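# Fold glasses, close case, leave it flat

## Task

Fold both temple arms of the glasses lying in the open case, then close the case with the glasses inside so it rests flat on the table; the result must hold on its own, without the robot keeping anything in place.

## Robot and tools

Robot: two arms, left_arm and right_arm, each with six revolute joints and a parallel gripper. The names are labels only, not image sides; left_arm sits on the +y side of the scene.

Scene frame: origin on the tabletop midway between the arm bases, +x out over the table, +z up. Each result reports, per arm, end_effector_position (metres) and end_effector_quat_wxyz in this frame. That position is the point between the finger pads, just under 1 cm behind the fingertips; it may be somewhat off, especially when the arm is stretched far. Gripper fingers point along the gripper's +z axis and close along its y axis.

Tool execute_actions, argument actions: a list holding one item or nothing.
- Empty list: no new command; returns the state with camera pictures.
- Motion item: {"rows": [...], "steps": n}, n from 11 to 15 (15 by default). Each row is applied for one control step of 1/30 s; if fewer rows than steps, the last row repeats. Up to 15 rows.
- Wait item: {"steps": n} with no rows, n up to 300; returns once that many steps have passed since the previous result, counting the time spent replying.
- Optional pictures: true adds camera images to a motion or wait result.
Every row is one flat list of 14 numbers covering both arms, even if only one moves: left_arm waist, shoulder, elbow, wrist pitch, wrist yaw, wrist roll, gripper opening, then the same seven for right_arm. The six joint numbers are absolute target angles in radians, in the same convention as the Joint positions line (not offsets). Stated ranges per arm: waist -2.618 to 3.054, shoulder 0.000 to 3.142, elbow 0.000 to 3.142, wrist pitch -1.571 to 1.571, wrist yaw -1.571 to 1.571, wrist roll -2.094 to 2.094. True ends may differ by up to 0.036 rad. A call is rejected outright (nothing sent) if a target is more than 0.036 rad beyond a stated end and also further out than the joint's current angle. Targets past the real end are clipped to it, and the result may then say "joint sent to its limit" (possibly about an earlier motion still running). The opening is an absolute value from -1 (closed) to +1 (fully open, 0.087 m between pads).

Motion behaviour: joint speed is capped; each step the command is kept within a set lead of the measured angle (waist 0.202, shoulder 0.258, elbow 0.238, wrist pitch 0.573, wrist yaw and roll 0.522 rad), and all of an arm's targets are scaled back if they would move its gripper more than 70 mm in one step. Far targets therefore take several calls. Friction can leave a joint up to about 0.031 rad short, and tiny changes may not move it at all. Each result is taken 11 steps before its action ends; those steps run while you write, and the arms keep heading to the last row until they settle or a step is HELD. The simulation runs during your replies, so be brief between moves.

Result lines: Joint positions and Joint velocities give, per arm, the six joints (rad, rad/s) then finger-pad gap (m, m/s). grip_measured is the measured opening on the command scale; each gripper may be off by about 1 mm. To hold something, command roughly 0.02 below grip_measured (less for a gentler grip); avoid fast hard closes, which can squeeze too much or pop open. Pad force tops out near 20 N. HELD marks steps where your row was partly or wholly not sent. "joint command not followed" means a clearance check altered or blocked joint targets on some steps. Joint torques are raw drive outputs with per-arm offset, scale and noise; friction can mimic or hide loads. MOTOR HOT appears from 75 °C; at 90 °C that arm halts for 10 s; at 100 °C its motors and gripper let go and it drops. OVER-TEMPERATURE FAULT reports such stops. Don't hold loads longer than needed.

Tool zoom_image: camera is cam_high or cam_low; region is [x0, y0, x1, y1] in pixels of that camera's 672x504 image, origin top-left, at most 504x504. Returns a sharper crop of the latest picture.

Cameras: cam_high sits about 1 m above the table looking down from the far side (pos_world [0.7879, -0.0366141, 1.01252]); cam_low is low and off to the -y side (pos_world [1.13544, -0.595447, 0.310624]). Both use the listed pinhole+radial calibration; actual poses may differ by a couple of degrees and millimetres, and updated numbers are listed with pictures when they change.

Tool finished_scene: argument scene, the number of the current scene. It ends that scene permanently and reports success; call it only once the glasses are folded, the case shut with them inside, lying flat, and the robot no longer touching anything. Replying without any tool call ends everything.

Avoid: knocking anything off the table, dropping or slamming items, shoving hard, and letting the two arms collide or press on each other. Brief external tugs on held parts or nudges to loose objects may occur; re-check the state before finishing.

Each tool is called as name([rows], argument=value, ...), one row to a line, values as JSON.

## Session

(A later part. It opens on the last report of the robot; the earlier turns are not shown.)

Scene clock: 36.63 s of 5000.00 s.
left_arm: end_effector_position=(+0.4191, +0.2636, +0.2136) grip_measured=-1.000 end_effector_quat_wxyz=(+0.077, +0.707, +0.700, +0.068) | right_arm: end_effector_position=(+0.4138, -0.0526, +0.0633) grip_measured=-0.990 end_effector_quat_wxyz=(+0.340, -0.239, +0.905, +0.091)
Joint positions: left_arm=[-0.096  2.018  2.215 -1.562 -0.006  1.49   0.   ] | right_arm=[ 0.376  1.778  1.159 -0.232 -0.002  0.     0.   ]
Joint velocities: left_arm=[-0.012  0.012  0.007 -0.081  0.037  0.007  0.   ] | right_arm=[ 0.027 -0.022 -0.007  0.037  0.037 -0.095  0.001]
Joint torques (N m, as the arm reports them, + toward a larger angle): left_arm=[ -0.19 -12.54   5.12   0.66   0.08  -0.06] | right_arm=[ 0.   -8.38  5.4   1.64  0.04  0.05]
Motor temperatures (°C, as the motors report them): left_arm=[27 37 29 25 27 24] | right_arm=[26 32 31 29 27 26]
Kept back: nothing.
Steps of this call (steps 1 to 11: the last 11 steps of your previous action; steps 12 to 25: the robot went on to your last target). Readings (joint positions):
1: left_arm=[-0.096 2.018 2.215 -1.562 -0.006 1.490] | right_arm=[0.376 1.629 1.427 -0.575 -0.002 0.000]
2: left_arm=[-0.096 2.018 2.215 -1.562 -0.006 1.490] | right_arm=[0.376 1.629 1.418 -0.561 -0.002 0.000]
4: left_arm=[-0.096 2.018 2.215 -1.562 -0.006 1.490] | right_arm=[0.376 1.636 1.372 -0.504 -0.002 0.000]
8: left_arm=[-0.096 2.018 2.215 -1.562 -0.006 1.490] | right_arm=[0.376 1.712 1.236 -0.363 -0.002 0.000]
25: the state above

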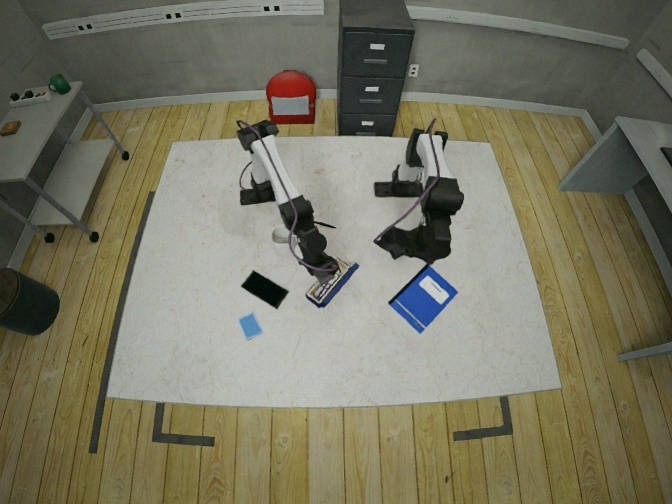

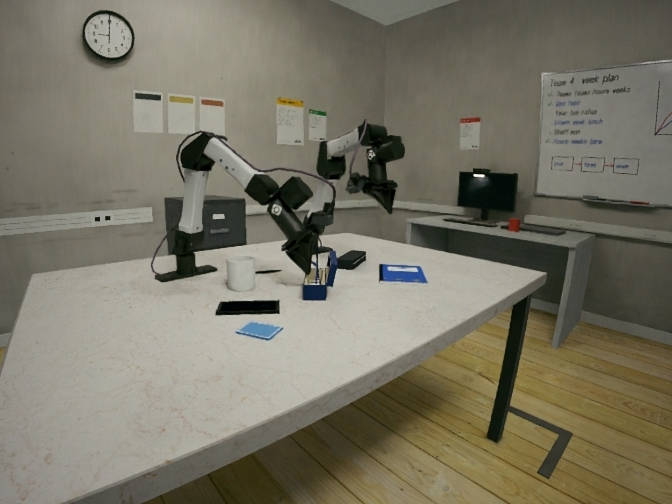

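execute_actions([
  {"rows":[[-0.1,2.0,2.2,-1.57,0,1.5,-1,0.375,1.62,1.45,-0.6,0,0,-1],[-0.1,2.0,2.2,-1.57,0,1.5,-1,0.375,1.62,1.45,-0.6,0,0,-1],[-0.1,2.0,2.2,-1.57,0,1.5,-1,0.375,1.62,1.45,-0.6,0,0,-1],[-0.1,2.0,2.2,-1.57,0,1.5,-1,0.375,1.62,1.45,-0.6,0,0,-1],[-0.1,2.0,2.2,-1.57,0,1.5,-1,0.375,1.62,1.45,-0.6,0,0,-1],[-0.1,2.0,2.2,-1.57,0,1.5,-1,0.375,1.62,1.45,-0.6,0,0,-1],[-0.1,2.0,2.2,-1.57,0,1.5,-1,0.375,1.62,1.45,-0.6,0,0,-1],[-0.1,2.0,2.2,-1.57,0,1.5,-1,0.375,1.62,1.45,-0.6,0,0,-1],[-0.1,2.0,2.2,-1.57,0,1.5,-1,0.375,1.62,1.45,-0.6,0,0,-1],[-0.1,2.0,2.2,-1.57,0,1.5,-1,0.375,1.75,1.59,-0.6,0,0,-1]]},
])

execute_actions([
  {"rows":[[-0.1,2.0,2.2,-1.57,0,1.5,-1,0.375,1.75,1.59,-0.6,0,0,-1],[-0.1,2.0,2.2,-1.57,0,1.5,-1,0.375,1.75,1.59,-0.6,0,0,-1],[-0.1,2.0,2.2,-1.57,0,1.5,-1,0.375,1.79,1.51,-0.52,0,0,-1],[-0.1,2.0,2.2,-1.57,0,1.5,-1,0.375,1.79,1.51,-0.52,0,0,-1],[-0.1,2.0,2.2,-1.57,0,1.5,-1,0.375,1.79,1.51,-0.52,0,0,-1],[-0.1,2.0,2.2,-1.57,0,1.5,-1,0.375,1.83,1.43,-0.43,0,0,-1],[-0.1,2.0,2.2,-1.57,0,1.5,-1,0.375,1.83,1.43,-0.43,0,0,-1],[-0.1,2.0,2.2,-1.57,0,1.5,-1,0.375,1.83,1.43,-0.43,0,0,-1],[-0.1,2.0,2.2,-1.57,0,1.5,-1,0.375,1.87,1.35,-0.33,0,0,-1],[-0.1,2.0,2.2,-1.57,0,1.5,-1,0.375,1.87,1.35,-0.33,0,0,-1],[-0.1,2.0,2.2,-1.57,0,1.5,-1,0.375,1.87,1.35,-0.33,0,0,-1],[-0.1,2.0,2.2,-1.57,0,1.5,-1,0.375,1.92,1.27,-0.22,0,0,-1]]},
])

execute_actions([
  {"steps":25},
], pictures=true)

zoom_image(camera="cam_low", region=[240,210,370,310])

zoom_image(camera="cam_high", region=[270,225,380,310])

Scene clock: 38.67 s of 5000.00 s.
left_arm: end_effector_position=(+0.4191, +0.2636, +0.2136) grip_measured=-1.000 end_effector_quat_wxyz=(+0.077, +0.707, +0.700, +0.068) | right_arm: end_effector_position=(+0.4131, -0.0530, +0.1060) grip_measured=-0.990 end_effector_quat_wxyz=(+0.335, -0.239, +0.907, +0.089)
Joint positions: left_arm=[-0.096  2.018  2.215 -1.562 -0.006  1.49   0.   ] | right_arm=[ 0.376  1.736  1.291 -0.418 -0.002  0.     0.   ]
Joint velocities: left_arm=[-0.002 -0.007  0.002 -0.007  0.022 -0.066  0.   ] | right_arm=[-0.002 -0.549  1.165 -0.886  0.022  0.007 -0.001]
Joint torques (N m, as the arm reports them, + toward a larger angle): left_arm=[ -0.13 -12.56   5.18   0.67   0.08  -0.05] | right_arm=[  0.1  -14.05   9.84   1.66   0.     0.04]
Motor temperatures (°C, as the motors report them): left_arm=[27 37 29 25 27 24] | right_arm=[26 32 31 29 27 26]
Steps of this call (steps 1 to 30: the robot went on to your last target; steps 31 to 57: nothing new was sent; steps 58 to 61: the first 4 steps of this action). Readings (joint positions):
58: left_arm=[-0.096 2.018 2.215 -1.562 -0.006 1.490] | right_arm=[0.376 1.774 1.181 -0.278 -0.002 0.000]
59: left_arm=[-0.096 2.018 2.215 -1.562 -0.006 1.490] | right_arm=[0.376 1.766 1.213 -0.339 -0.002 0.000]
61: the state above

Scene clock: 39.17 s of 5000.00 s.
left_arm: end_effector_position=(+0.4191, +0.2636, +0.2136) grip_measured=-1.000 end_effector_quat_wxyz=(+0.077, +0.707, +0.700, +0.068) | right_arm: end_effector_position=(+0.4436, -0.0358, +0.1924) grip_measured=-0.990 end_effector_quat_wxyz=(+0.396, -0.233, +0.882, +0.106)
Joint positions: left_arm=[-0.096  2.018  2.215 -1.562 -0.006  1.49   0.   ] | right_arm=[ 0.376  1.742  1.564 -0.546 -0.002  0.     0.   ]
Joint velocities: left_arm=[-0.007 -0.022 -0.007 -0.051  0.007 -0.007  0.   ] | right_arm=[-0.002  0.212 -0.364  0.227 -0.022  0.022 -0.   ]
Joint torques (N m, as the arm reports them, + toward a larger angle): left_arm=[ -0.15 -12.52   5.13   0.66   0.07  -0.06] | right_arm=[ 0.08 -7.39  5.63  1.63  0.01  0.02]
Motor temperatures (°C, as the motors report them): left_arm=[27 37 29 25 27 24] | right_arm=[26 32 32 29 27 26]
Steps of this call (steps 1 to 11: the last 11 steps of your previous action; steps 12 to 15: the first 4 steps of this action). Readings (joint positions):
12: left_arm=[-0.096 2.018 2.215 -1.562 -0.006 1.490] | right_arm=[0.376 1.718 1.585 -0.553 -0.002 0.000]
13: left_arm=[-0.096 2.018 2.215 -1.562 -0.006 1.490] | right_arm=[0.376 1.727 1.585 -0.563 -0.002 0.000]
15: the state above

Scene clock: 40.00 s of 5000.00 s.
left_arm: end_effector_position=(+0.4191, +0.2636, +0.2136) grip_measured=-1.000 end_effector_quat_wxyz=(+0.077, +0.707, +0.700, +0.068) | right_arm: end_effector_position=(+0.4369, -0.0394, +0.0418) grip_measured=-0.990 end_effector_quat_wxyz=(+0.323, -0.241, +0.911, +0.087)
Joint positions: left_arm=[-0.096  2.018  2.215 -1.562 -0.006  1.49   0.   ] | right_arm=[ 0.376  1.924  1.279 -0.242 -0.003  0.     0.   ]
Joint velocities: left_arm=[-0.007 -0.002  0.007 -0.037  0.051  0.022  0.   ] | right_arm=[ 0.012 -0.012 -0.017  0.022 -0.022  0.022 -0.   ]
Joint torques (N m, as the arm reports them, + toward a larger angle): left_arm=[ -0.16 -12.54   5.14   0.66   0.07  -0.06] | right_arm=[  0.02 -11.96   6.68   1.63   0.04   0.04]
Motor temperatures (°C, as the motors report them): left_arm=[27 37 29 25 27 24] | right_arm=[26 32 32 30 27 26]
Kept back: nothing.
Steps of this call (steps 1 to 11: the last 11 steps of your previous action; steps 12 to 25: the robot went on to your last target). Readings (joint positions):
1: left_arm=[-0.096 2.018 2.215 -1.562 -0.006 1.490] | right_arm=[0.376 1.751 1.552 -0.542 -0.002 0.000]
2: left_arm=[-0.096 2.018 2.215 -1.562 -0.006 1.490] | right_arm=[0.376 1.760 1.530 -0.520 -0.002 0.000]
4: left_arm=[-0.096 2.018 2.215 -1.562 -0.006 1.490] | right_arm=[0.376 1.783 1.484 -0.484 -0.002 0.000]
8: left_arm=[-0.096 2.018 2.215 -1.562 -0.006 1.490] | right_arm=[0.376 1.851 1.368 -0.379 -0.002 0.000]
25: the state above

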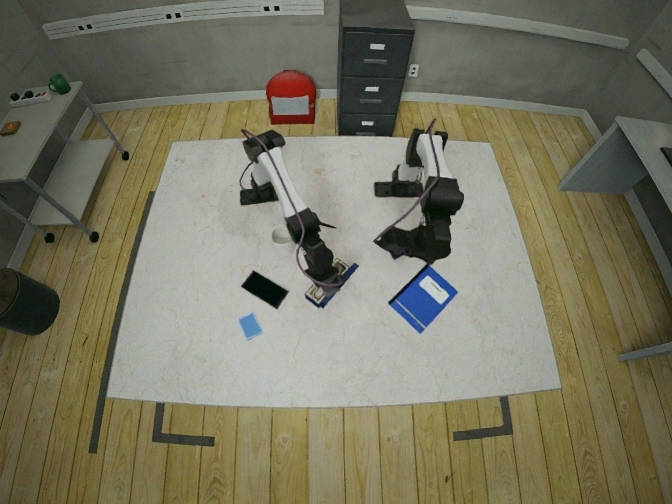

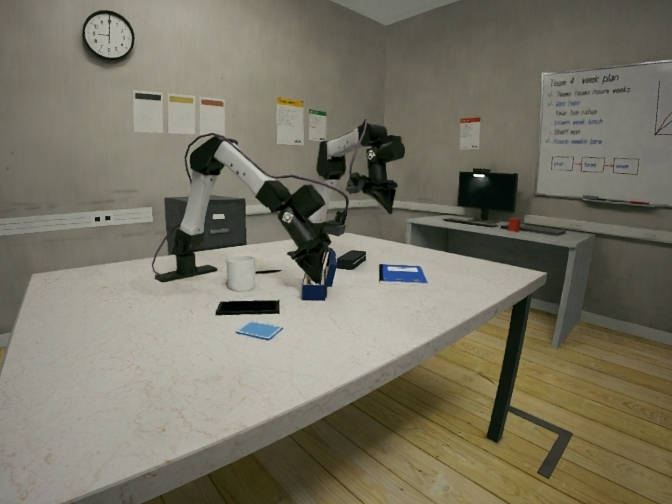

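Region (240, 210, 370, 310) of cam_low's 672x504 image, scaled by 3.877, with more detail than that image has; it fills the top 388 rows of this view, and the rest is white.

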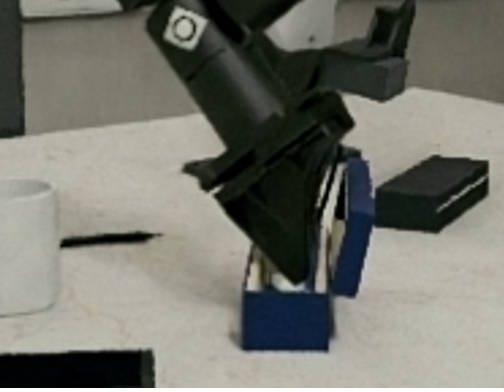

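Region (270, 225, 380, 310) of cam_high's 672x504 image, scaled by 4.582, with more detail than that image has; it fills the top 389 rows of this view, and the rest is white.

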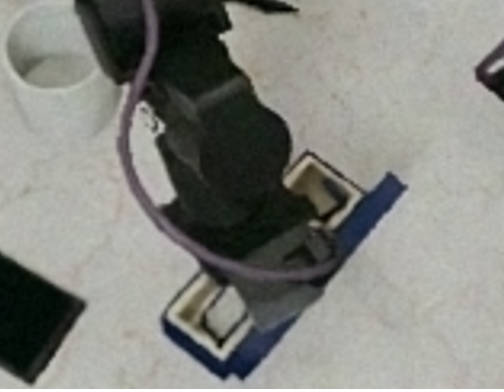

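execute_actions([
  {"rows":[[-0.1,2.0,2.2,-1.57,0,1.5,-1,0.375,1.72,1.59,-0.6,0,0,-1],[-0.1,2.0,2.2,-1.57,0,1.5,-1,0.375,1.72,1.59,-0.6,0,0,-1],[-0.1,2.0,2.2,-1.57,0,1.5,-1,0.375,1.72,1.59,-0.6,0,0,-1],[-0.1,2.0,2.2,-1.57,0,1.5,-1,0.375,1.72,1.59,-0.6,0,0,-1],[-0.1,2.0,2.2,-1.57,0,1.5,-1,0.375,1.72,1.59,-0.6,0,0,-1],[-0.1,2.0,2.2,-1.57,0,1.5,-1,0.375,1.72,1.59,-0.6,0,0,-1],[-0.1,2.0,2.2,-1.57,0,1.5,-1,0.375,1.72,1.59,-0.6,0,0,-1],[-0.1,2.0,2.2,-1.57,0,1.5,-1,0.375,1.72,1.59,-0.6,0,0,-1],[-0.1,2.0,2.2,-1.57,0,1.5,-1,0.375,1.72,1.59,-0.6,0,0,-1],[-0.1,2.0,2.2,-1.57,0,1.5,-1,0.375,1.72,1.59,-0.6,0,0,-1],[-0.1,2.0,2.2,-1.57,0,1.5,-1,0.375,1.72,1.59,-0.6,0,0,-1],[-0.1,2.0,2.2,-1.57,0,1.5,-1,0.64,1.72,1.59,-0.6,0,0,-1]]},
])

execute_actions([
  {"rows":[[-0.1,2.0,2.2,-1.57,0,1.5,-1,0.64,1.72,1.59,-0.6,0,0,-1],[-0.1,2.0,2.2,-1.57,0,1.5,-1,0.64,1.72,1.59,-0.6,0,0,-1],[-0.1,2.0,2.2,-1.57,0,1.5,-1,0.64,1.72,1.59,-0.6,0,0,-1],[-0.1,2.0,2.2,-1.57,0,1.5,-1,0.64,1.72,1.59,-0.6,0,0,-1],[-0.1,2.0,2.2,-1.57,0,1.5,-1,0.64,1.8,1.38,-0.42,0,0,-1]]},
])

execute_actions([
  {"steps":25},
], pictures=true)

zoom_image(camera="cam_low", region=[240,210,370,310])

zoom_image(camera="cam_high", region=[270,225,380,310])

Scene clock: 41.27 s of 5000.00 s.
left_arm: end_effector_position=(+0.4191, +0.2636, +0.2136) grip_measured=-1.000 end_effector_quat_wxyz=(+0.077, +0.707, +0.700, +0.068) | right_arm: end_effector_position=(+0.4360, -0.0399, +0.0817) grip_measured=-0.990 end_effector_quat_wxyz=(+0.321, -0.241, +0.912, +0.086)
Joint positions: left_arm=[-0.096  2.018  2.215 -1.562 -0.006  1.49   0.   ] | right_arm=[ 0.376  1.874  1.381 -0.398 -0.003  0.     0.   ]
Joint velocities: left_arm=[-0.002 -0.012 -0.012  0.022 -0.007 -0.051  0.   ] | right_arm=[-0.007 -0.564  1.004 -0.799  0.022 -0.022 -0.   ]
Joint torques (N m, as the arm reports them, + toward a larger angle): left_arm=[ -0.19 -12.55   5.12   0.66   0.07  -0.06] | right_arm=[  0.06 -15.1   10.16   1.72   0.01   0.05]
Motor temperatures (°C, as the motors report them): left_arm=[27 37 29 25 27 24] | right_arm=[26 33 32 30 27 26]
Steps of this call (steps 1 to 30: the robot went on to your last target; steps 31 to 34: nothing new was sent; steps 35 to 38: the first 4 steps of this action). Readings (joint positions):
35: left_arm=[-0.096 2.018 2.215 -1.562 -0.006 1.490] | right_arm=[0.376 1.919 1.295 -0.276 -0.003 0.000]
36: left_arm=[-0.096 2.018 2.215 -1.562 -0.006 1.490] | right_arm=[0.376 1.909 1.320 -0.328 -0.003 0.000]
38: the state above

Scene clock: 41.77 s of 5000.00 s.
left_arm: end_effector_position=(+0.4191, +0.2636, +0.2136) grip_measured=-1.000 end_effector_quat_wxyz=(+0.077, +0.707, +0.700, +0.068) | right_arm: end_effector_position=(+0.3594, +0.0702, +0.2200) grip_measured=-0.990 end_effector_quat_wxyz=(+0.398, -0.351, +0.830, +0.171)
Joint positions: left_arm=[-0.096  2.018  2.215 -1.562 -0.006  1.49   0.   ] | right_arm=[ 0.661  1.705  1.596 -0.565 -0.005  0.001  0.   ]
Joint velocities: left_arm=[ 0.002 -0.017  0.012 -0.051 -0.051  0.007  0.   ] | right_arm=[ 0.305  0.002  0.002 -0.227 -0.095  0.066  0.   ]
Joint torques (N m, as the arm reports them, + toward a larger angle): left_arm=[ -0.14 -12.55   5.2    0.67   0.08  -0.06] | right_arm=[-2.73 -8.61  7.44  1.68  0.2   0.03]
Motor temperatures (°C, as the motors report them): left_arm=[27 37 29 25 27 24] | right_arm=[26 33 32 30 27 26]
Steps of this call (steps 1 to 11: the last 11 steps of your previous action; steps 12 to 15: the first 4 steps of this action). Readings (joint positions):
12: left_arm=[-0.096 2.018 2.215 -1.562 -0.006 1.490] | right_arm=[0.571 1.700 1.596 -0.536 0.010 0.001]
13: left_arm=[-0.096 2.018 2.215 -1.562 -0.006 1.490] | right_arm=[0.614 1.703 1.596 -0.547 0.005 0.001]
15: the state above

Scene clock: 42.60 s of 5000.00 s.
left_arm: end_effector_position=(+0.4186, +0.2653, +0.2131) grip_measured=-1.000 end_effector_quat_wxyz=(+0.073, +0.707, +0.700, +0.070) | right_arm: end_effector_position=(+0.3573, +0.0576, +0.1142) grip_measured=-0.990 end_effector_quat_wxyz=(+0.329, -0.355, +0.864, +0.140)
Joint positions: left_arm=[-0.095  2.018  2.213 -1.563 -0.013  1.493  0.   ] | right_arm=[ 0.645  1.799  1.389 -0.43  -0.005  0.005  0.   ]
Joint velocities: left_arm=[ 0.012  0.002 -0.012  0.051  0.051 -0.037  0.   ] | right_arm=[-0.007 -0.007 -0.002 -0.066  0.007 -0.037 -0.001]
Joint torques (N m, as the arm reports them, + toward a larger angle): left_arm=[ -0.25 -12.53   5.38   0.65   0.15  -0.07] | right_arm=[ -0.29 -10.68   7.13   1.58   0.05  -0.01]
Motor temperatures (°C, as the motors report them): left_arm=[27 38 29 25 27 24] | right_arm=[26 33 32 30 27 26]
Kept back: nothing.
Steps of this call (steps 1 to 11: the last 11 steps of your previous action; steps 12 to 25: the robot went on to your last target). Readings (joint positions):
1: left_arm=[-0.096 2.018 2.215 -1.562 -0.006 1.490] | right_arm=[0.666 1.706 1.575 -0.542 -0.007 0.001]
2: left_arm=[-0.096 2.018 2.215 -1.562 -0.006 1.490] | right_arm=[0.664 1.707 1.546 -0.509 -0.007 0.001]
4: left_arm=[-0.096 2.018 2.215 -1.562 -0.006 1.490] | right_arm=[0.658 1.726 1.480 -0.471 -0.007 0.001]
8: left_arm=[-0.096 2.018 2.215 -1.562 -0.010 1.492] | right_arm=[0.648 1.792 1.396 -0.457 -0.005 0.003]
25: the state above

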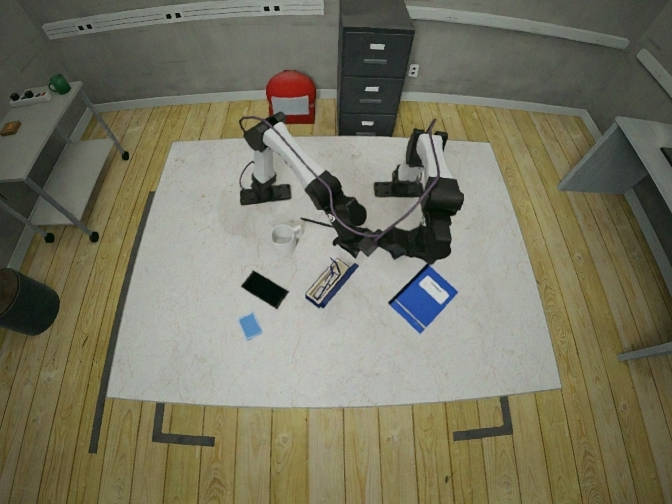

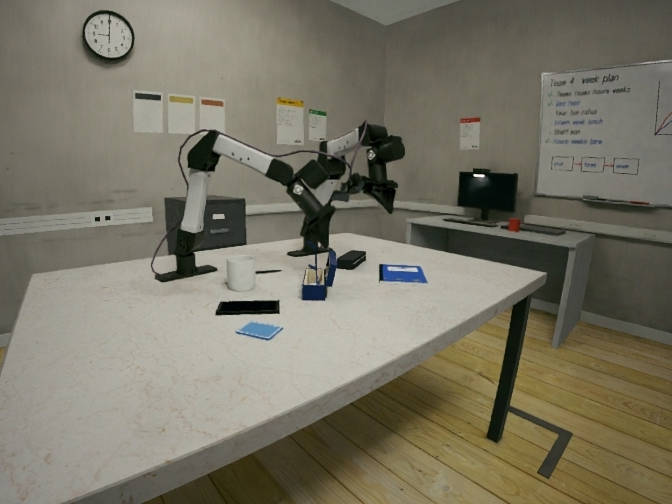

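Region (240, 210, 370, 310) of cam_low's 672x504 image, scaled by 3.877, with more detail than that image has; it fills the top 388 rows of this view, and the rest is white.

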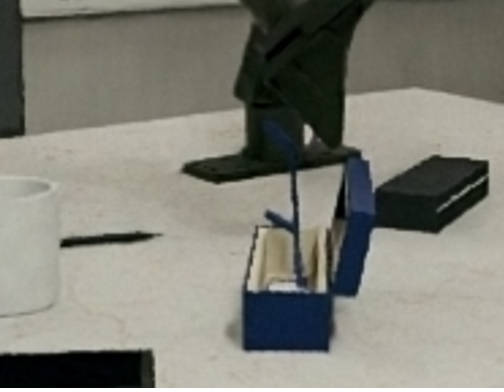

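Region (270, 225, 380, 310) of cam_high's 672x504 image, scaled by 4.582, with more detail than that image has; it fills the top 389 rows of this view, and the rest is white.

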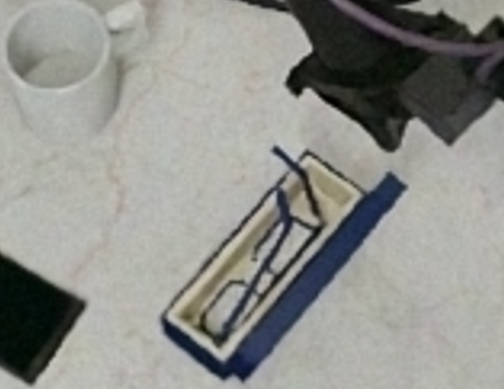

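execute_actions([
  {"rows":[[0.2,2.0,2.2,-1.57,0,1.5,-1,0.64,1.75,1.26,-0.36,0,0,-1],[0.2,2.0,2.2,-1.57,0,1.5,-1,0.64,1.75,1.26,-0.36,0,0,-1],[0.2,2.0,2.2,-1.57,0,1.5,-1,0.64,1.75,1.26,-0.36,0,0,-1],[0.2,2.0,2.2,-1.57,0,1.5,-1,0.64,1.75,1.26,-0.36,0,0,-1],[0.2,2.0,2.2,-1.57,0,1.5,-1,0.64,1.75,1.26,-0.36,0,0,-1],[0.2,2.0,2.2,-1.57,0,1.5,-1,0.61,1.76,1.27,-0.36,0,0,-1],[0.2,2.0,2.2,-1.57,0,1.5,-1,0.58,1.77,1.28,-0.36,0,0,-1],[0.2,2.0,2.2,-1.57,0,1.5,-1,0.55,1.79,1.29,-0.35,0,0,-1],[0.2,2.0,2.2,-1.57,0,1.5,-1,0.52,1.81,1.30,-0.34,0,0,-1],[0.2,2.0,2.2,-1.57,0,1.5,-1,0.5,1.83,1.31,-0.33,0,0,-1],[0.2,2.0,2.2,-1.57,0,1.5,-1,0.48,1.85,1.31,-0.31,0,0,-1],[0.2,2.0,2.2,-1.57,0,1.5,-1,0.46,1.87,1.31,-0.29,0,0,-1],[0.2,2.0,2.2,-1.57,0,1.5,-1,0.44,1.89,1.31,-0.27,0,0,-1],[0.2,2.0,2.2,-1.57,0,1.5,-1,0.42,1.92,1.31,-0.25,0,0,-1],[0.2,2.0,2.2,-1.57,0,1.5,-1,0.4,1.95,1.31,-0.22,0,0,-1]]},
])

execute_actions([
  {"steps":30},
])

execute_actions([
  {"rows":[[0.2,2.0,2.2,-1.57,0,1.5,-1,0.4,1.6,1.45,-0.6,0,0,-1]]},
])

execute_actions([
  {"rows":[[0.2,2.0,2.2,-1.57,0,1.5,-1,0.4,1.25,1.05,-0.55,0,0,-1]]},
])

execute_actions([
  {"steps":25},
], pictures=true)

zoom_image(camera="cam_low", region=[240,210,370,310])

zoom_image(camera="cam_high", region=[270,235,380,320])

Scene clock: 44.17 s of 5000.00 s.
left_arm: end_effector_position=(+0.4131, +0.3246, +0.2124) grip_measured=-1.000 end_effector_quat_wxyz=(+0.074, +0.653, +0.751, +0.069) | right_arm: end_effector_position=(+0.3471, +0.0474, +0.0999) grip_measured=-0.990 end_effector_quat_wxyz=(+0.322, -0.356, +0.866, +0.137)
Joint positions: left_arm=[ 0.058  2.018  2.213 -1.563  0.006  1.493  0.   ] | right_arm=[ 0.645  1.767  1.299 -0.388 -0.005  0.005  0.   ]
Joint velocities: left_arm=[ 1.648  0.002 -0.002 -0.007  0.007 -0.066  0.   ] | right_arm=[-0.012 -0.051 -0.393 -0.022 -0.051 -0.022 -0.001]
Joint torques (N m, as the arm reports them, + toward a larger angle): left_arm=[  1.31 -12.32   5.5    0.67  -0.01  -0.09] | right_arm=[ -0.29 -11.68   6.66   1.76   0.1    0.  ]
Motor temperatures (°C, as the motors report them): left_arm=[27 38 29 25 27 24] | right_arm=[26 34 32 30 27 26]
Steps of this call (steps 1 to 15: the robot went on to your last target; steps 16 to 43: nothing new was sent; steps 44 to 47: the first 4 steps of this action). Readings (joint positions):
44: left_arm=[-0.079 2.018 2.213 -1.563 -0.004 1.493] | right_arm=[0.645 1.793 1.370 -0.408 -0.005 0.005]
45: left_arm=[-0.047 2.018 2.213 -1.563 0.003 1.493] | right_arm=[0.645 1.780 1.341 -0.391 -0.005 0.005]
47: the state above

Scene clock: 45.17 s of 5000.00 s.
left_arm: end_effector_position=(+0.3987, +0.3850, +0.2129) grip_measured=-1.000 end_effector_quat_wxyz=(+0.064, +0.596, +0.797, +0.078) | right_arm: end_effector_position=(+0.4398, -0.0233, +0.0534) grip_measured=-0.990 end_effector_quat_wxyz=(+0.340, -0.248, +0.902, +0.098)
Joint positions: left_arm=[ 0.203  2.018  2.213 -1.563 -0.006  1.493  0.   ] | right_arm=[ 0.4    1.922  1.302 -0.228 -0.007  0.005  0.   ]
Joint velocities: left_arm=[ 0.002  0.002 -0.002 -0.051  0.022 -0.051  0.   ] | right_arm=[-0.007 -0.022  0.007 -0.095  0.081 -0.037 -0.001]
Joint torques (N m, as the arm reports them, + toward a larger angle): left_arm=[ -0.1  -12.55   5.37   0.66   0.07  -0.08] | right_arm=[ 0.16 -9.38  7.94  1.6   0.08  0.  ]
Motor temperatures (°C, as the motors report them): left_arm=[27 38 29 25 27 24] | right_arm=[26 34 32 30 27 26]
Kept back: nothing.
Steps of this call (steps 1 to 11: the last 11 steps of your previous action; steps 12 to 30: the robot went on to your last target). Readings (joint positions):
1: left_arm=[0.115 2.018 2.213 -1.563 0.006 1.493] | right_arm=[0.645 1.767 1.289 -0.388 -0.005 0.005]
2: left_arm=[0.165 2.018 2.213 -1.563 0.003 1.493] | right_arm=[0.643 1.767 1.283 -0.388 -0.005 0.005]
4: left_arm=[0.227 2.018 2.213 -1.563 -0.005 1.493] | right_arm=[0.620 1.767 1.282 -0.384 -0.007 0.005]
8: left_arm=[0.221 2.018 2.213 -1.563 -0.007 1.493] | right_arm=[0.511 1.800 1.293 -0.342 -0.007 0.005]
30: the state above
All arms were judged still, so your last target was given up. Only a new action makes them travel on or press farther. Fingers that are still opening or closing keep moving.

Scene clock: 45.30 s of 5000.00 s.
left_arm: end_effector_position=(+0.3987, +0.3850, +0.2129) grip_measured=-1.000 end_effector_quat_wxyz=(+0.064, +0.596, +0.797, +0.078) | right_arm: end_effector_position=(+0.4236, -0.0330, +0.0917) grip_measured=-0.990 end_effector_quat_wxyz=(+0.331, -0.249, +0.905, +0.096)
Joint positions: left_arm=[ 0.203  2.018  2.213 -1.563 -0.006  1.493  0.   ] | right_arm=[ 0.4    1.821  1.339 -0.384 -0.007  0.005  0.   ]
Joint velocities: left_arm=[-0.017 -0.007  0.002 -0.022  0.007  0.095  0.   ] | right_arm=[-0.007 -1.136  0.349 -0.974  0.007  0.066 -0.   ]
Joint torques (N m, as the arm reports them, + toward a larger angle): left_arm=[ -0.16 -12.56   5.38   0.66   0.07  -0.09] | right_arm=[  0.23 -14.57  10.48   1.75   0.03   0.02]
Motor temperatures (°C, as the motors report them): left_arm=[27 38 29 25 27 24] | right_arm=[26 34 32 30 27 26]
Steps of this call (steps 1 to 4: the first 4 steps of this action). Readings (joint positions):
1: left_arm=[0.203 2.018 2.213 -1.563 -0.006 1.493] | right_arm=[0.400 1.911 1.311 -0.260 -0.007 0.005]
2: left_arm=[0.203 2.018 2.213 -1.563 -0.006 1.493] | right_arm=[0.400 1.890 1.319 -0.308 -0.007 0.005]
4: the state above

Scene clock: 45.80 s of 5000.00 s.
left_arm: end_effector_position=(+0.3987, +0.3850, +0.2129) grip_measured=-1.000 end_effector_quat_wxyz=(+0.064, +0.596, +0.797, +0.078) | right_arm: end_effector_position=(+0.3495, -0.0774, +0.1973) grip_measured=-0.990 end_effector_quat_wxyz=(+0.407, -0.241, +0.873, +0.117)
Joint positions: left_arm=[ 0.203  2.018  2.213 -1.563 -0.006  1.493  0.   ] | right_arm=[ 0.4    1.332  1.169 -0.534 -0.007  0.005  0.   ]
Joint velocities: left_arm=[-0.012 -0.007 -0.017  0.022 -0.022 -0.007  0.   ] | right_arm=[-0.002 -1.941 -1.863 -0.462  0.022 -0.007 -0.001]
Joint torques (N m, as the arm reports them, + toward a larger angle): left_arm=[ -0.17 -12.53   5.39   0.67   0.07  -0.09] | right_arm=[ 0.05 -2.63  7.65  2.02  0.09  0.  ]
Motor temperatures (°C, as the motors report them): left_arm=[27 38 29 25 27 24] | right_arm=[26 35 32 30 27 26]
Steps of this call (steps 1 to 11: the last 11 steps of your previous action; steps 12 to 15: the first 4 steps of this action). Readings (joint positions):
12: left_arm=[0.203 2.018 2.213 -1.563 -0.006 1.493] | right_arm=[0.400 1.547 1.414 -0.518 -0.007 0.005]
13: left_arm=[0.203 2.018 2.213 -1.563 -0.006 1.493] | right_arm=[0.400 1.483 1.329 -0.511 -0.007 0.005]
15: the state above

Scene clock: 46.63 s of 5000.00 s.
left_arm: end_effector_position=(+0.3987, +0.3850, +0.2129) grip_measured=-1.000 end_effector_quat_wxyz=(+0.064, +0.596, +0.797, +0.078) | right_arm: end_effector_position=(+0.3245, -0.0924, +0.1832) grip_measured=-0.990 end_effector_quat_wxyz=(+0.391, -0.243, +0.880, +0.113)
Joint positions: left_arm=[ 0.203  2.018  2.213 -1.563 -0.006  1.493  0.   ] | right_arm=[ 0.4    1.244  1.073 -0.561 -0.007  0.005  0.   ]
Joint velocities: left_arm=[-0.007 -0.007 -0.012 -0.007 -0.007  0.007  0.   ] | right_arm=[ 0.002 -0.027  0.007  0.037 -0.051 -0.022 -0.001]
Joint torques (N m, as the arm reports them, + toward a larger angle): left_arm=[ -0.14 -12.53   5.4    0.67   0.07  -0.08] | right_arm=[ 0.1  -4.28  6.31  1.74  0.06  0.01]
Motor temperatures (°C, as the motors report them): left_arm=[27 38 29 25 27 24] | right_arm=[26 34 32 30 27 26]
Kept back: nothing.
Steps of this call (steps 1 to 11: the last 11 steps of your previous action; steps 12 to 25: the robot went on to your last target). Readings (joint positions):
1: left_arm=[0.203 2.018 2.213 -1.563 -0.006 1.493] | right_arm=[0.400 1.280 1.120 -0.549 -0.007 0.005]
2: left_arm=[0.203 2.018 2.213 -1.563 -0.006 1.493] | right_arm=[0.400 1.253 1.094 -0.561 -0.007 0.005]
4: left_arm=[0.203 2.018 2.213 -1.563 -0.006 1.493] | right_arm=[0.400 1.244 1.079 -0.564 -0.007 0.005]
8: left_arm=[0.203 2.018 2.213 -1.563 -0.006 1.493] | right_arm=[0.400 1.244 1.073 -0.564 -0.007 0.005]
25: the state above

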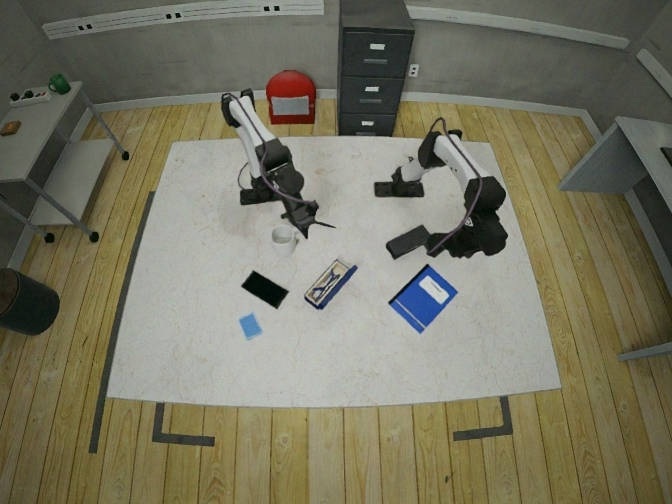

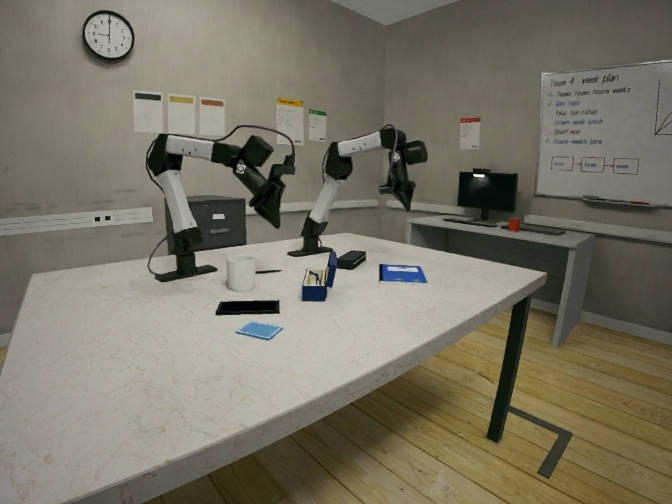

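Region (240, 210, 370, 310) of cam_low's 672x504 image, scaled by 3.877, with more detail than that image has; it fills the top 388 rows of this view, and the rest is white.

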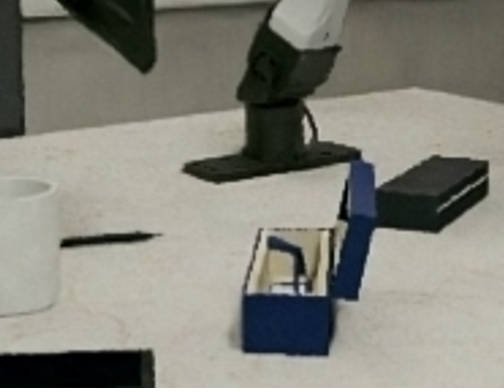

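Region (270, 235, 380, 320) of cam_high's 672x504 image, scaled by 4.582, with more detail than that image has; it fills the top 389 rows of this view, and the rest is white.

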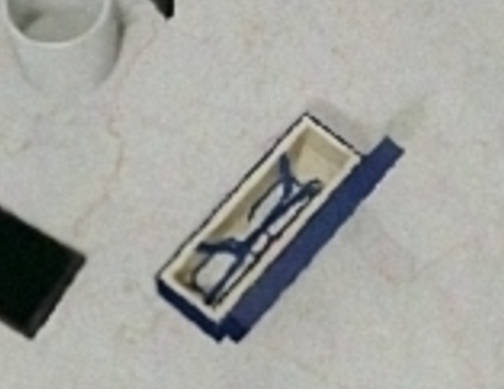

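execute_actions([
  {"rows":[[-0.3,2.25,2.5,-1.57,0,-1.5,-1,0.36,1.55,1.3,-0.55,0,0,-1]]},
])

execute_actions([
  {"steps":40},
])

execute_actions([
  {"rows":[[-0.3,2.41,2.37,-1.55,0,-1.5,-1,0.36,1.62,1.15,-0.4,0,0,-1],[-0.3,2.41,2.37,-1.55,0,-1.5,-1,0.36,1.62,1.15,-0.4,0,0,-1],[-0.3,2.41,2.37,-1.55,0,-1.5,-1,0.36,1.62,1.15,-0.4,0,0,-1],[-0.3,2.41,2.37,-1.55,0,-1.5,-1,0.36,1.62,1.15,-0.4,0,0,-1],[-0.3,2.41,2.37,-1.55,0,-1.5,-1,0.36,1.62,1.15,-0.4,0,0,-1],[-0.3,2.41,2.37,-1.55,0,-1.5,-1,0.36,1.62,1.15,-0.4,0,0,-1],[-0.3,2.41,2.37,-1.55,0,-1.5,-1,0.36,1.72,1.01,-0.2,0,0,-1]]},
])

execute_actions([
  {"steps":30},
])

execute_actions([
  {"rows":[[-0.32,2.41,2.37,-1.55,0,-1.5,-1,0.36,1.72,1.01,-0.2,0,0,-1],[-0.34,2.41,2.37,-1.55,0,-1.5,-1,0.36,1.72,1.01,-0.2,0,0,-1],[-0.36,2.41,2.37,-1.55,0,-1.5,-1,0.36,1.72,1.01,-0.2,0,0,-1],[-0.38,2.41,2.37,-1.55,0,-1.5,-1,0.36,1.72,1.01,-0.2,0,0,-1],[-0.40,2.41,2.37,-1.55,0,-1.5,-1,0.36,1.72,1.01,-0.2,0,0,-1],[-0.42,2.41,2.37,-1.55,0,-1.5,-1,0.36,1.72,1.01,-0.2,0,0,-1],[-0.44,2.41,2.37,-1.55,0,-1.5,-1,0.36,1.72,1.01,-0.2,0,0,-1],[-0.46,2.41,2.37,-1.55,0,-1.5,-1,0.36,1.72,1.01,-0.2,0,0,-1],[-0.48,2.41,2.37,-1.55,0,-1.5,-1,0.36,1.72,1.01,-0.2,0,0,-1],[-0.50,2.41,2.37,-1.55,0,-1.5,-1,0.36,1.72,1.01,-0.2,0,0,-1],[-0.52,2.41,2.37,-1.55,0,-1.5,-1,0.36,1.72,1.01,-0.2,0,0,-1],[-0.54,2.41,2.37,-1.55,0,-1.5,-1,0.36,1.72,1.01,-0.2,0,0,-1]]},
])

execute_actions([
  {"steps":30},
], pictures=true)

zoom_image(camera="cam_low", region=[240,210,370,310])

Scene clock: 48.40 s of 5000.00 s.
left_arm: end_effector_position=(+0.4378, +0.3412, +0.2108) grip_measured=-1.000 end_effector_quat_wxyz=(+0.100, +0.534, +0.835, +0.087) | right_arm: end_effector_position=(+0.3790, -0.0717, +0.1891) grip_measured=-0.990 end_effector_quat_wxyz=(+0.389, -0.232, +0.885, +0.107)
Joint positions: left_arm=[ 0.089  2.143  2.395 -1.558 -0.013  1.234  0.   ] | right_arm=[ 0.375  1.472  1.278 -0.546 -0.007  0.005  0.   ]
Joint velocities: left_arm=[-1.233  0.847  0.828  0.081 -0.022 -1.883  0.   ] | right_arm=[-0.139  1.424  0.72   0.652  0.022  0.022  0.   ]
Joint torques (N m, as the arm reports them, + toward a larger angle): left_arm=[ -1.69 -11.21   7.4    0.57   0.1   -0.19] | right_arm=[-0.46 -8.15  6.22  0.73  0.07 -0.02]
Motor temperatures (°C, as the motors report them): left_arm=[27 38 29 25 27 24] | right_arm=[26 34 32 31 27 26]
Steps of this call (steps 1 to 15: the robot went on to your last target; steps 16 to 49: nothing new was sent; steps 50 to 53: the first 4 steps of this action). Readings (joint positions):
50: left_arm=[0.191 2.039 2.246 -1.568 -0.011 1.439] | right_arm=[0.397 1.276 1.111 -0.591 -0.007 0.005]
51: left_arm=[0.167 2.076 2.309 -1.567 -0.013 1.371] | right_arm=[0.389 1.343 1.180 -0.598 -0.007 0.005]
53: the state above

Scene clock: 49.73 s of 5000.00 s.
left_arm: end_effector_position=(+0.4407, +0.0821, +0.1861) grip_measured=-1.000 end_effector_quat_wxyz=(+0.071, -0.553, +0.825, -0.091) | right_arm: end_effector_position=(+0.3866, -0.0704, +0.1615) grip_measured=-0.990 end_effector_quat_wxyz=(+0.357, -0.233, +0.900, +0.097)
Joint positions: left_arm=[-0.301  2.257  2.476 -1.558  0.005 -1.476  0.   ] | right_arm=[ 0.369  1.556  1.292 -0.55  -0.007  0.005  0.   ]
Joint velocities: left_arm=[-0.022  0.007 -0.002 -0.007 -0.007 -0.125  0.   ] | right_arm=[-0.002  0.017 -0.002  0.007  0.066 -0.051 -0.001]
Joint torques (N m, as the arm reports them, + toward a larger angle): left_arm=[  0.15 -13.67   8.63   0.69  -0.15  -0.21] | right_arm=[-0.61 -8.59  8.41  1.54  0.08  0.02]
Motor temperatures (°C, as the motors report them): left_arm=[27 38 29 25 27 24] | right_arm=[26 34 32 31 27 26]
Kept back: nothing.
Steps of this call (steps 1 to 11: the last 11 steps of your previous action; steps 12 to 40: the robot went on to your last target). Readings (joint positions):
1: left_arm=[0.044 2.170 2.418 -1.555 -0.013 1.165] | right_arm=[0.371 1.510 1.291 -0.530 -0.007 0.005]
2: left_arm=[-0.002 2.192 2.432 -1.554 -0.013 1.096] | right_arm=[0.369 1.533 1.292 -0.528 -0.007 0.005]
4: left_arm=[-0.098 2.225 2.444 -1.554 -0.013 0.960] | right_arm=[0.369 1.555 1.292 -0.545 -0.007 0.005]
8: left_arm=[-0.280 2.256 2.460 -1.555 -0.007 0.617] | right_arm=[0.369 1.556 1.292 -0.549 -0.007 0.005]
40: the state above

Scene clock: 49.87 s of 5000.00 s.
left_arm: end_effector_position=(+0.4383, +0.0828, +0.1505) grip_measured=-1.000 end_effector_quat_wxyz=(+0.041, -0.558, +0.827, -0.055) | right_arm: end_effector_position=(+0.3870, -0.0702, +0.1307) grip_measured=-0.990 end_effector_quat_wxyz=(+0.350, -0.233, +0.902, +0.095)
Joint positions: left_arm=[-0.301  2.31   2.432 -1.556  0.005 -1.482  0.   ] | right_arm=[ 0.369  1.578  1.2   -0.451 -0.007  0.005  0.   ]
Joint velocities: left_arm=[ 0.007  0.73  -0.437  0.037  0.037 -0.11   0.   ] | right_arm=[-0.002  0.388 -0.569  0.198  0.022 -0.066 -0.001]
Joint torques (N m, as the arm reports them, + toward a larger angle): left_arm=[ 0.15 -9.5   3.66  0.68 -0.16 -0.23] | right_arm=[-0.5  -6.75  6.66  1.73  0.06  0.02]
Motor temperatures (°C, as the motors report them): left_arm=[27 38 29 25 27 24] | right_arm=[26 34 32 31 27 26]
Steps of this call (steps 1 to 4: the first 4 steps of this action). Readings (joint positions):
1: left_arm=[-0.301 2.262 2.469 -1.557 0.005 -1.477] | right_arm=[0.369 1.557 1.273 -0.519 -0.007 0.005]
2: left_arm=[-0.301 2.271 2.459 -1.556 0.005 -1.479] | right_arm=[0.369 1.559 1.247 -0.481 -0.007 0.005]
4: the state above

Scene clock: 50.87 s of 5000.00 s.
left_arm: end_effector_position=(+0.4282, +0.0859, +0.0800) grip_measured=-1.000 end_effector_quat_wxyz=(-0.018, -0.563, +0.826, +0.018) | right_arm: end_effector_position=(+0.3809, -0.0736, +0.0360) grip_measured=-0.990 end_effector_quat_wxyz=(+0.307, -0.237, +0.918, +0.084)
Joint positions: left_arm=[-0.301  2.436  2.371 -1.556  0.005 -1.491  0.   ] | right_arm=[ 0.369  1.724  1.014 -0.211 -0.007  0.005  0.   ]
Joint velocities: left_arm=[ 0.002 -0.012 -0.012 -0.022 -0.051  0.007  0.   ] | right_arm=[-0.012 -0.002 -0.007  0.022 -0.007 -0.051  0.   ]
Joint torques (N m, as the arm reports them, + toward a larger angle): left_arm=[  0.16 -16.44   6.51   0.32  -0.15  -0.24] | right_arm=[-0.53 -9.69  6.91  1.52  0.06  0.  ]
Motor temperatures (°C, as the motors report them): left_arm=[27 39 29 25 27 24] | right_arm=[26 35 32 31 27 26]
Kept back: nothing.
Steps of this call (steps 1 to 11: the last 11 steps of your previous action; steps 12 to 30: the robot went on to your last target). Readings (joint positions):
1: left_arm=[-0.301 2.337 2.418 -1.556 0.005 -1.484] | right_arm=[0.369 1.591 1.184 -0.447 -0.007 0.005]
2: left_arm=[-0.301 2.364 2.405 -1.556 0.005 -1.485] | right_arm=[0.369 1.602 1.173 -0.446 -0.007 0.005]
4: left_arm=[-0.301 2.412 2.384 -1.556 0.005 -1.487] | right_arm=[0.369 1.633 1.111 -0.351 -0.007 0.005]
8: left_arm=[-0.301 2.442 2.371 -1.556 0.005 -1.489] | right_arm=[0.369 1.714 1.026 -0.281 -0.007 0.005]
30: the state above

Scene clock: 51.00 s of 5000.00 s.
left_arm: end_effector_position=(+0.4247, +0.0777, +0.0799) grip_measured=-1.000 end_effector_quat_wxyz=(-0.016, -0.554, +0.832, +0.019) | right_arm: end_effector_position=(+0.3809, -0.0736, +0.0360) grip_measured=-0.990 end_effector_quat_wxyz=(+0.307, -0.237, +0.918, +0.084)
Joint positions: left_arm=[-0.321  2.436  2.371 -1.556  0.002 -1.491  0.   ] | right_arm=[ 0.369  1.724  1.014 -0.211 -0.007  0.005  0.   ]
Joint velocities: left_arm=[-0.349  0.002  0.002 -0.037 -0.051 -0.037  0.   ] | right_arm=[ 0.012  0.002 -0.007  0.037  0.051  0.007 -0.   ]
Joint torques (N m, as the arm reports them, + toward a larger angle): left_arm=[ -2.65 -16.45   6.53   0.32  -0.09  -0.26] | right_arm=[-0.48 -9.63  6.85  1.53  0.09  0.  ]
Motor temperatures (°C, as the motors report them): left_arm=[27 39 29 25 27 24] | right_arm=[26 35 32 31 27 26]
Steps of this call (steps 1 to 4: the first 4 steps of this action). Readings (joint positions):
1: left_arm=[-0.301 2.436 2.371 -1.556 0.005 -1.491] | right_arm=[0.369 1.724 1.014 -0.211 -0.007 0.005]
2: left_arm=[-0.304 2.436 2.371 -1.556 0.004 -1.491] | right_arm=[0.369 1.724 1.014 -0.211 -0.007 0.005]
4: the state above

Scene clock: 52.00 s of 5000.00 s.
left_arm: end_effector_position=(+0.3811, +0.0057, +0.0822) grip_measured=-1.000 end_effector_quat_wxyz=(+0.008, -0.465, +0.885, +0.036) | right_arm: end_effector_position=(+0.3862, -0.0864, +0.0354) grip_measured=-0.990 end_effector_quat_wxyz=(+0.311, -0.227, +0.921, +0.060)
Joint positions: left_arm=[-0.527  2.426  2.371 -1.568 -0.052 -1.491  0.   ] | right_arm=[ 0.354  1.724  1.014 -0.217  0.037 -0.002  0.   ]
Joint velocities: left_arm=[-0.002 -0.012 -0.012 -0.022  0.007 -0.022  0.   ] | right_arm=[ 0.007  0.002  0.012 -0.037  0.022 -0.022  0.   ]
Joint torques (N m, as the arm reports them, + toward a larger angle): left_arm=[ -0.8  -15.61   6.49   0.45   0.35  -0.23] | right_arm=[ 0.56 -9.74  6.78  1.59 -0.42  0.07]
Motor temperatures (°C, as the motors report them): left_arm=[27 39 29 25 27 24] | right_arm=[26 35 32 31 27 26]
Kept back: nothing.
Steps of this call (steps 1 to 11: the last 11 steps of your previous action; steps 12 to 30: the robot went on to your last target). Readings (joint positions):
1: left_arm=[-0.337 2.436 2.371 -1.556 0.002 -1.491] | right_arm=[0.369 1.724 1.014 -0.211 -0.007 0.005]
2: left_arm=[-0.356 2.436 2.371 -1.556 0.001 -1.491] | right_arm=[0.369 1.724 1.014 -0.211 -0.007 0.005]
4: left_arm=[-0.403 2.436 2.371 -1.556 -0.002 -1.491] | right_arm=[0.369 1.724 1.014 -0.211 -0.007 0.005]
8: left_arm=[-0.493 2.434 2.371 -1.559 -0.025 -1.491] | right_arm=[0.364 1.724 1.014 -0.219 0.011 0.001]
30: the state above

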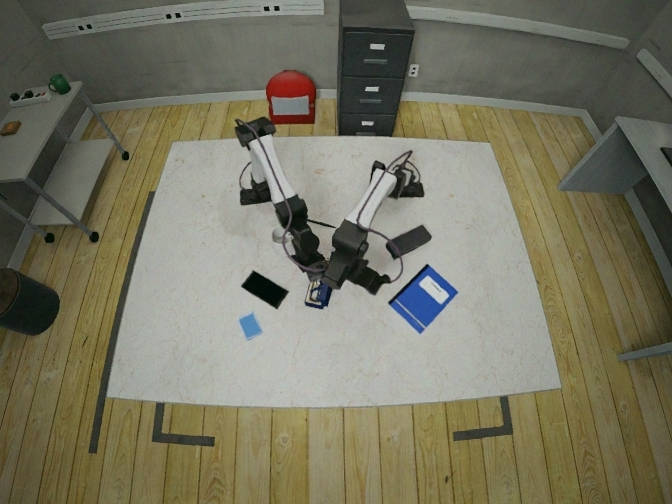

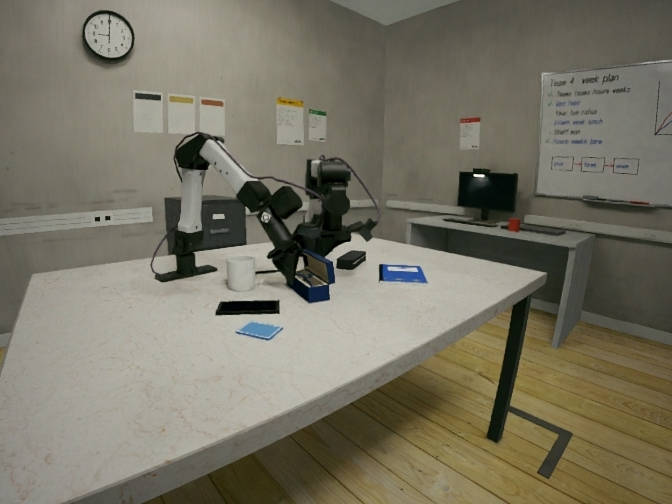

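Region (240, 210, 370, 310) of cam_low's 672x504 image, scaled by 3.877, with more detail than that image has; it fills the top 388 rows of this view, and the rest is white.

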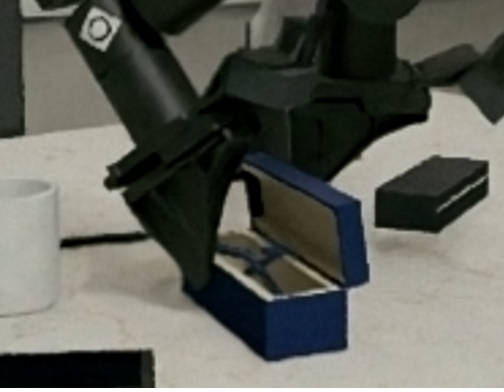

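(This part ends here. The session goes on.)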